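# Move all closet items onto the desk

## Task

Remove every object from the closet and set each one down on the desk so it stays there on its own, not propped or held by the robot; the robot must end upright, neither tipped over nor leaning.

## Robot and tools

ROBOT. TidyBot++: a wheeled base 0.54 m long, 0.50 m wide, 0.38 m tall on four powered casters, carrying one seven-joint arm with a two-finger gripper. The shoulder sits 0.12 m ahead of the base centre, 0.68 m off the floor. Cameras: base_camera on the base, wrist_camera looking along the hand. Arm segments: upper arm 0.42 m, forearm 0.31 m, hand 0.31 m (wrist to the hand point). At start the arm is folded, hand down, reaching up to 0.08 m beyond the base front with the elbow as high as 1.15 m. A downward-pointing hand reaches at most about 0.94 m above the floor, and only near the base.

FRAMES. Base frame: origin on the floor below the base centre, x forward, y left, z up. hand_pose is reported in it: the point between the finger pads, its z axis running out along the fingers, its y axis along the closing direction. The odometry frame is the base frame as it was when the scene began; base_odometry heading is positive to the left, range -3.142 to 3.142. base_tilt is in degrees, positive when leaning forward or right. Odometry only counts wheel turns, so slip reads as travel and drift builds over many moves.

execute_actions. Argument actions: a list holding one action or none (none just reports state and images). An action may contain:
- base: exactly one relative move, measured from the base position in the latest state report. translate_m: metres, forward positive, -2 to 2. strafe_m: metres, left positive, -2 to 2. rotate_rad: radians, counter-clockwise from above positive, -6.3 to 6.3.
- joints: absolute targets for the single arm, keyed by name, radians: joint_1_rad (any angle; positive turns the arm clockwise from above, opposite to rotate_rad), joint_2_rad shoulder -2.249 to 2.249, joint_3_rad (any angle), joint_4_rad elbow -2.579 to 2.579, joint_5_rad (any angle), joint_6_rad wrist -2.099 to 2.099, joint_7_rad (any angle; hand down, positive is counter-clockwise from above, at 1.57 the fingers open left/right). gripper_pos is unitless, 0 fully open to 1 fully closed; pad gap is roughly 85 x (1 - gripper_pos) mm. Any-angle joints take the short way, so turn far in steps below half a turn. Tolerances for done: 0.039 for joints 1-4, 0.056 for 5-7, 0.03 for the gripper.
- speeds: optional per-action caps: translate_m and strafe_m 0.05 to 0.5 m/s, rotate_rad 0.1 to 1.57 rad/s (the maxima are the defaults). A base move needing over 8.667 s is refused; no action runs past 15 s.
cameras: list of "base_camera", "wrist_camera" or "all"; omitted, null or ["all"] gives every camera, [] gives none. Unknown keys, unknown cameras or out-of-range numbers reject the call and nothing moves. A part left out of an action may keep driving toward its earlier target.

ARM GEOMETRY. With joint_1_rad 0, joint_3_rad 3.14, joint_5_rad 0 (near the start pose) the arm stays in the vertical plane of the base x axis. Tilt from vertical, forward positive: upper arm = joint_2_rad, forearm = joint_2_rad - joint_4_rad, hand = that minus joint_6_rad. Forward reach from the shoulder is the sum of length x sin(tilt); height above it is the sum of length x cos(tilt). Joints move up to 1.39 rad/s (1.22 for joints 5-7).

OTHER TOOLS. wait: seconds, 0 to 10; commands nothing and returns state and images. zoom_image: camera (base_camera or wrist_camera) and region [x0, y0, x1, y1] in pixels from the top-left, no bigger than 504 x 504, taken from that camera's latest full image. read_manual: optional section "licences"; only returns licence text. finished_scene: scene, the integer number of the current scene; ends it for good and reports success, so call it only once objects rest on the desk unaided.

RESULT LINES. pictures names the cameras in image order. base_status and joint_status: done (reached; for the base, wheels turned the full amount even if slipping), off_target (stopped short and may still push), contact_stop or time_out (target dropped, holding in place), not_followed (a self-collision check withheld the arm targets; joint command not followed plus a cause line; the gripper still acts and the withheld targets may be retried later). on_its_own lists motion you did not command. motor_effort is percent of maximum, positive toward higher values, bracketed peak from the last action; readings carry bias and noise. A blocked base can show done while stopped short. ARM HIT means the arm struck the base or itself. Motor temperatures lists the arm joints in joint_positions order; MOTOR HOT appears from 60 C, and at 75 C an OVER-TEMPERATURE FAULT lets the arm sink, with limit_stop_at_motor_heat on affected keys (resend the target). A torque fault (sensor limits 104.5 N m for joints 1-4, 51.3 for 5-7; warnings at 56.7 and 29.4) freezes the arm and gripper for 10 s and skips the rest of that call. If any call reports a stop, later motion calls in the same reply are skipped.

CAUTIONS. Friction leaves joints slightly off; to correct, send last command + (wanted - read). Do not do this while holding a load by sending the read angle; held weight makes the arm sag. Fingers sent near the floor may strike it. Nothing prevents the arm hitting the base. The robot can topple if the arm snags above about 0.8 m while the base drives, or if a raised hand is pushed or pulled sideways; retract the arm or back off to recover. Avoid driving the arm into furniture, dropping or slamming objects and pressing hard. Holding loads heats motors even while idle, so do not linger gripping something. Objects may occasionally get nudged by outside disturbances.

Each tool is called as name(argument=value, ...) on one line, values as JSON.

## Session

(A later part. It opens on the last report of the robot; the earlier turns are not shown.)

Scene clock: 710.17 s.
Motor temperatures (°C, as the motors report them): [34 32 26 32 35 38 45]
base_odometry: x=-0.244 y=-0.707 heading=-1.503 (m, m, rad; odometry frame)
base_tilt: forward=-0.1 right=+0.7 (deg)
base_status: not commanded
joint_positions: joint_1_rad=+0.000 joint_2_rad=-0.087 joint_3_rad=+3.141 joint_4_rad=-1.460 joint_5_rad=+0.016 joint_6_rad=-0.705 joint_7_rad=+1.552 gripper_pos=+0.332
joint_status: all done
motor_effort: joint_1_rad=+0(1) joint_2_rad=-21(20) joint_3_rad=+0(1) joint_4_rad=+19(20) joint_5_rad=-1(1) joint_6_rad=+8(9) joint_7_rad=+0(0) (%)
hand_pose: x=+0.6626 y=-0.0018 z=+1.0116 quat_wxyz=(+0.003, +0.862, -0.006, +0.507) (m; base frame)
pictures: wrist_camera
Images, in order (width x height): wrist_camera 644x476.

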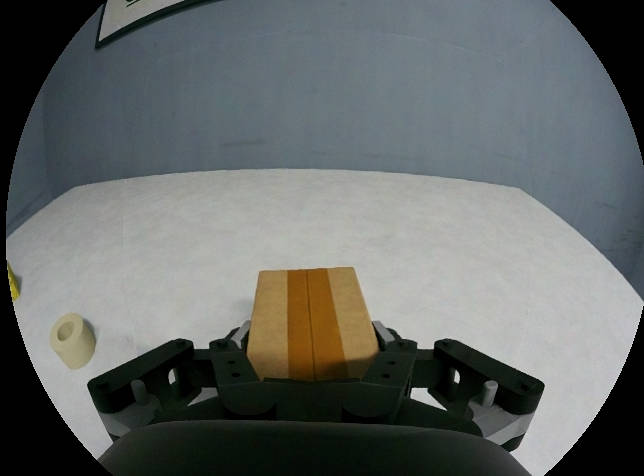

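execute_actions(actions=[{"joints":{"joint_4_rad":-1.53,"joint_6_rad":-0.6}}], cameras=[])

execute_actions(actions=[{"joints":{"gripper_pos":0}}], cameras=[])

execute_actions(actions=[{"joints":{"joint_4_rad":-1.23,"joint_6_rad":-0.9}}], cameras=[])

execute_actions(actions=[{"base":{"translate_m":-0.5}}], cameras=["wrist_camera"])

finished_scene(scene=1)

Scene clock: 718.90 s.
Motor temperatures (°C, as the motors report them): [34 32 26 32 35 38 45]
base_odometry: x=-0.244 y=-0.707 heading=-1.503 (m, m, rad; odometry frame)
base_tilt: forward=-0.1 right=+0.7 (deg)
base_status: not commanded
joint_positions: joint_1_rad=+0.000 joint_2_rad=-0.087 joint_3_rad=+3.141 joint_4_rad=-1.517 joint_5_rad=+0.016 joint_6_rad=-0.640 joint_7_rad=+1.552 gripper_pos=+0.332
joint_status: all done
motor_effort: joint_1_rad=+1(0) joint_2_rad=-20(22) joint_3_rad=+0(1) joint_4_rad=+20(20) joint_5_rad=-1(1) joint_6_rad=+9(9) joint_7_rad=+0(1) (%)
hand_pose: x=+0.6668 y=-0.0016 z=+0.9962 quat_wxyz=(+0.002, +0.860, -0.005, +0.511) (m; base frame)
pictures: none
No camera images: the call's "cameras" was empty. Leave "cameras" out to get every camera's image.

Scene clock: 720.00 s.
Motor temperatures (°C, as the motors report them): [34 32 26 32 35 38 45]
base_odometry: x=-0.244 y=-0.707 heading=-1.503 (m, m, rad; odometry frame)
base_tilt: forward=-0.1 right=+0.7 (deg)
base_status: not commanded
joint_positions: joint_1_rad=+0.000 joint_2_rad=-0.087 joint_3_rad=+3.141 joint_4_rad=-1.517 joint_5_rad=+0.016 joint_6_rad=-0.640 joint_7_rad=+1.552 gripper_pos=+0.000
joint_status: all done
motor_effort: joint_1_rad=+1(0) joint_2_rad=-20(20) joint_3_rad=+1(1) joint_4_rad=+19(19) joint_5_rad=-1(1) joint_6_rad=+8(8) joint_7_rad=+0(1) (%)
hand_pose: x=+0.6668 y=-0.0016 z=+0.9962 quat_wxyz=(+0.002, +0.860, -0.005, +0.511) (m; base frame)
pictures: none
No camera images: the call's "cameras" was empty. Leave "cameras" out to get every camera's image.

Scene clock: 721.40 s.
Motor temperatures (°C, as the motors report them): [34 32 26 32 35 38 45]
base_odometry: x=-0.244 y=-0.707 heading=-1.503 (m, m, rad; odometry frame)
base_tilt: forward=-0.1 right=+0.7 (deg)
base_status: not commanded
joint_positions: joint_1_rad=+0.000 joint_2_rad=-0.088 joint_3_rad=+3.141 joint_4_rad=-1.246 joint_5_rad=+0.016 joint_6_rad=-0.860 joint_7_rad=+1.552 gripper_pos=+0.000
joint_status: all done
motor_effort: joint_1_rad=+1(1) joint_2_rad=-19(20) joint_3_rad=+1(1) joint_4_rad=+18(20) joint_5_rad=-1(1) joint_6_rad=+8(9) joint_7_rad=+1(0) (%)
hand_pose: x=+0.6509 y=-0.0024 z=+1.0925 quat_wxyz=(+0.003, +0.846, -0.007, +0.533) (m; base frame)
pictures: none
No camera images: the call's "cameras" was empty. Leave "cameras" out to get every camera's image.

Scene clock: 723.87 s.
Motor temperatures (°C, as the motors report them): [34 31 26 32 35 38 45]
base_odometry: x=-0.278 y=-0.208 heading=-1.502 (m, m, rad; odometry frame)
base_tilt: forward=-0.1 right=+0.7 (deg)
base_status: done
joint_positions: joint_1_rad=+0.001 joint_2_rad=-0.098 joint_3_rad=+3.141 joint_4_rad=-1.244 joint_5_rad=+0.015 joint_6_rad=-0.864 joint_7_rad=+1.552 gripper_pos=+0.000
joint_status: not commanded
motor_effort: joint_1_rad=+0(2) joint_2_rad=-17(24) joint_3_rad=+1(3) joint_4_rad=+18(19) joint_5_rad=-1(0) joint_6_rad=+8(8) joint_7_rad=+0(0) (%)
hand_pose: x=+0.6462 y=-0.0024 z=+1.0975 quat_wxyz=(+0.003, +0.844, -0.007, +0.536) (m; base frame)
pictures: wrist_camera
Images, in order (width x height): wrist_camera 644x476.

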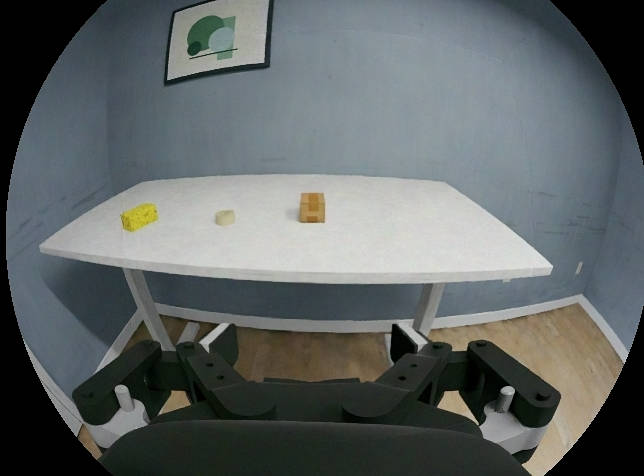

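The scene is finished: the task was done.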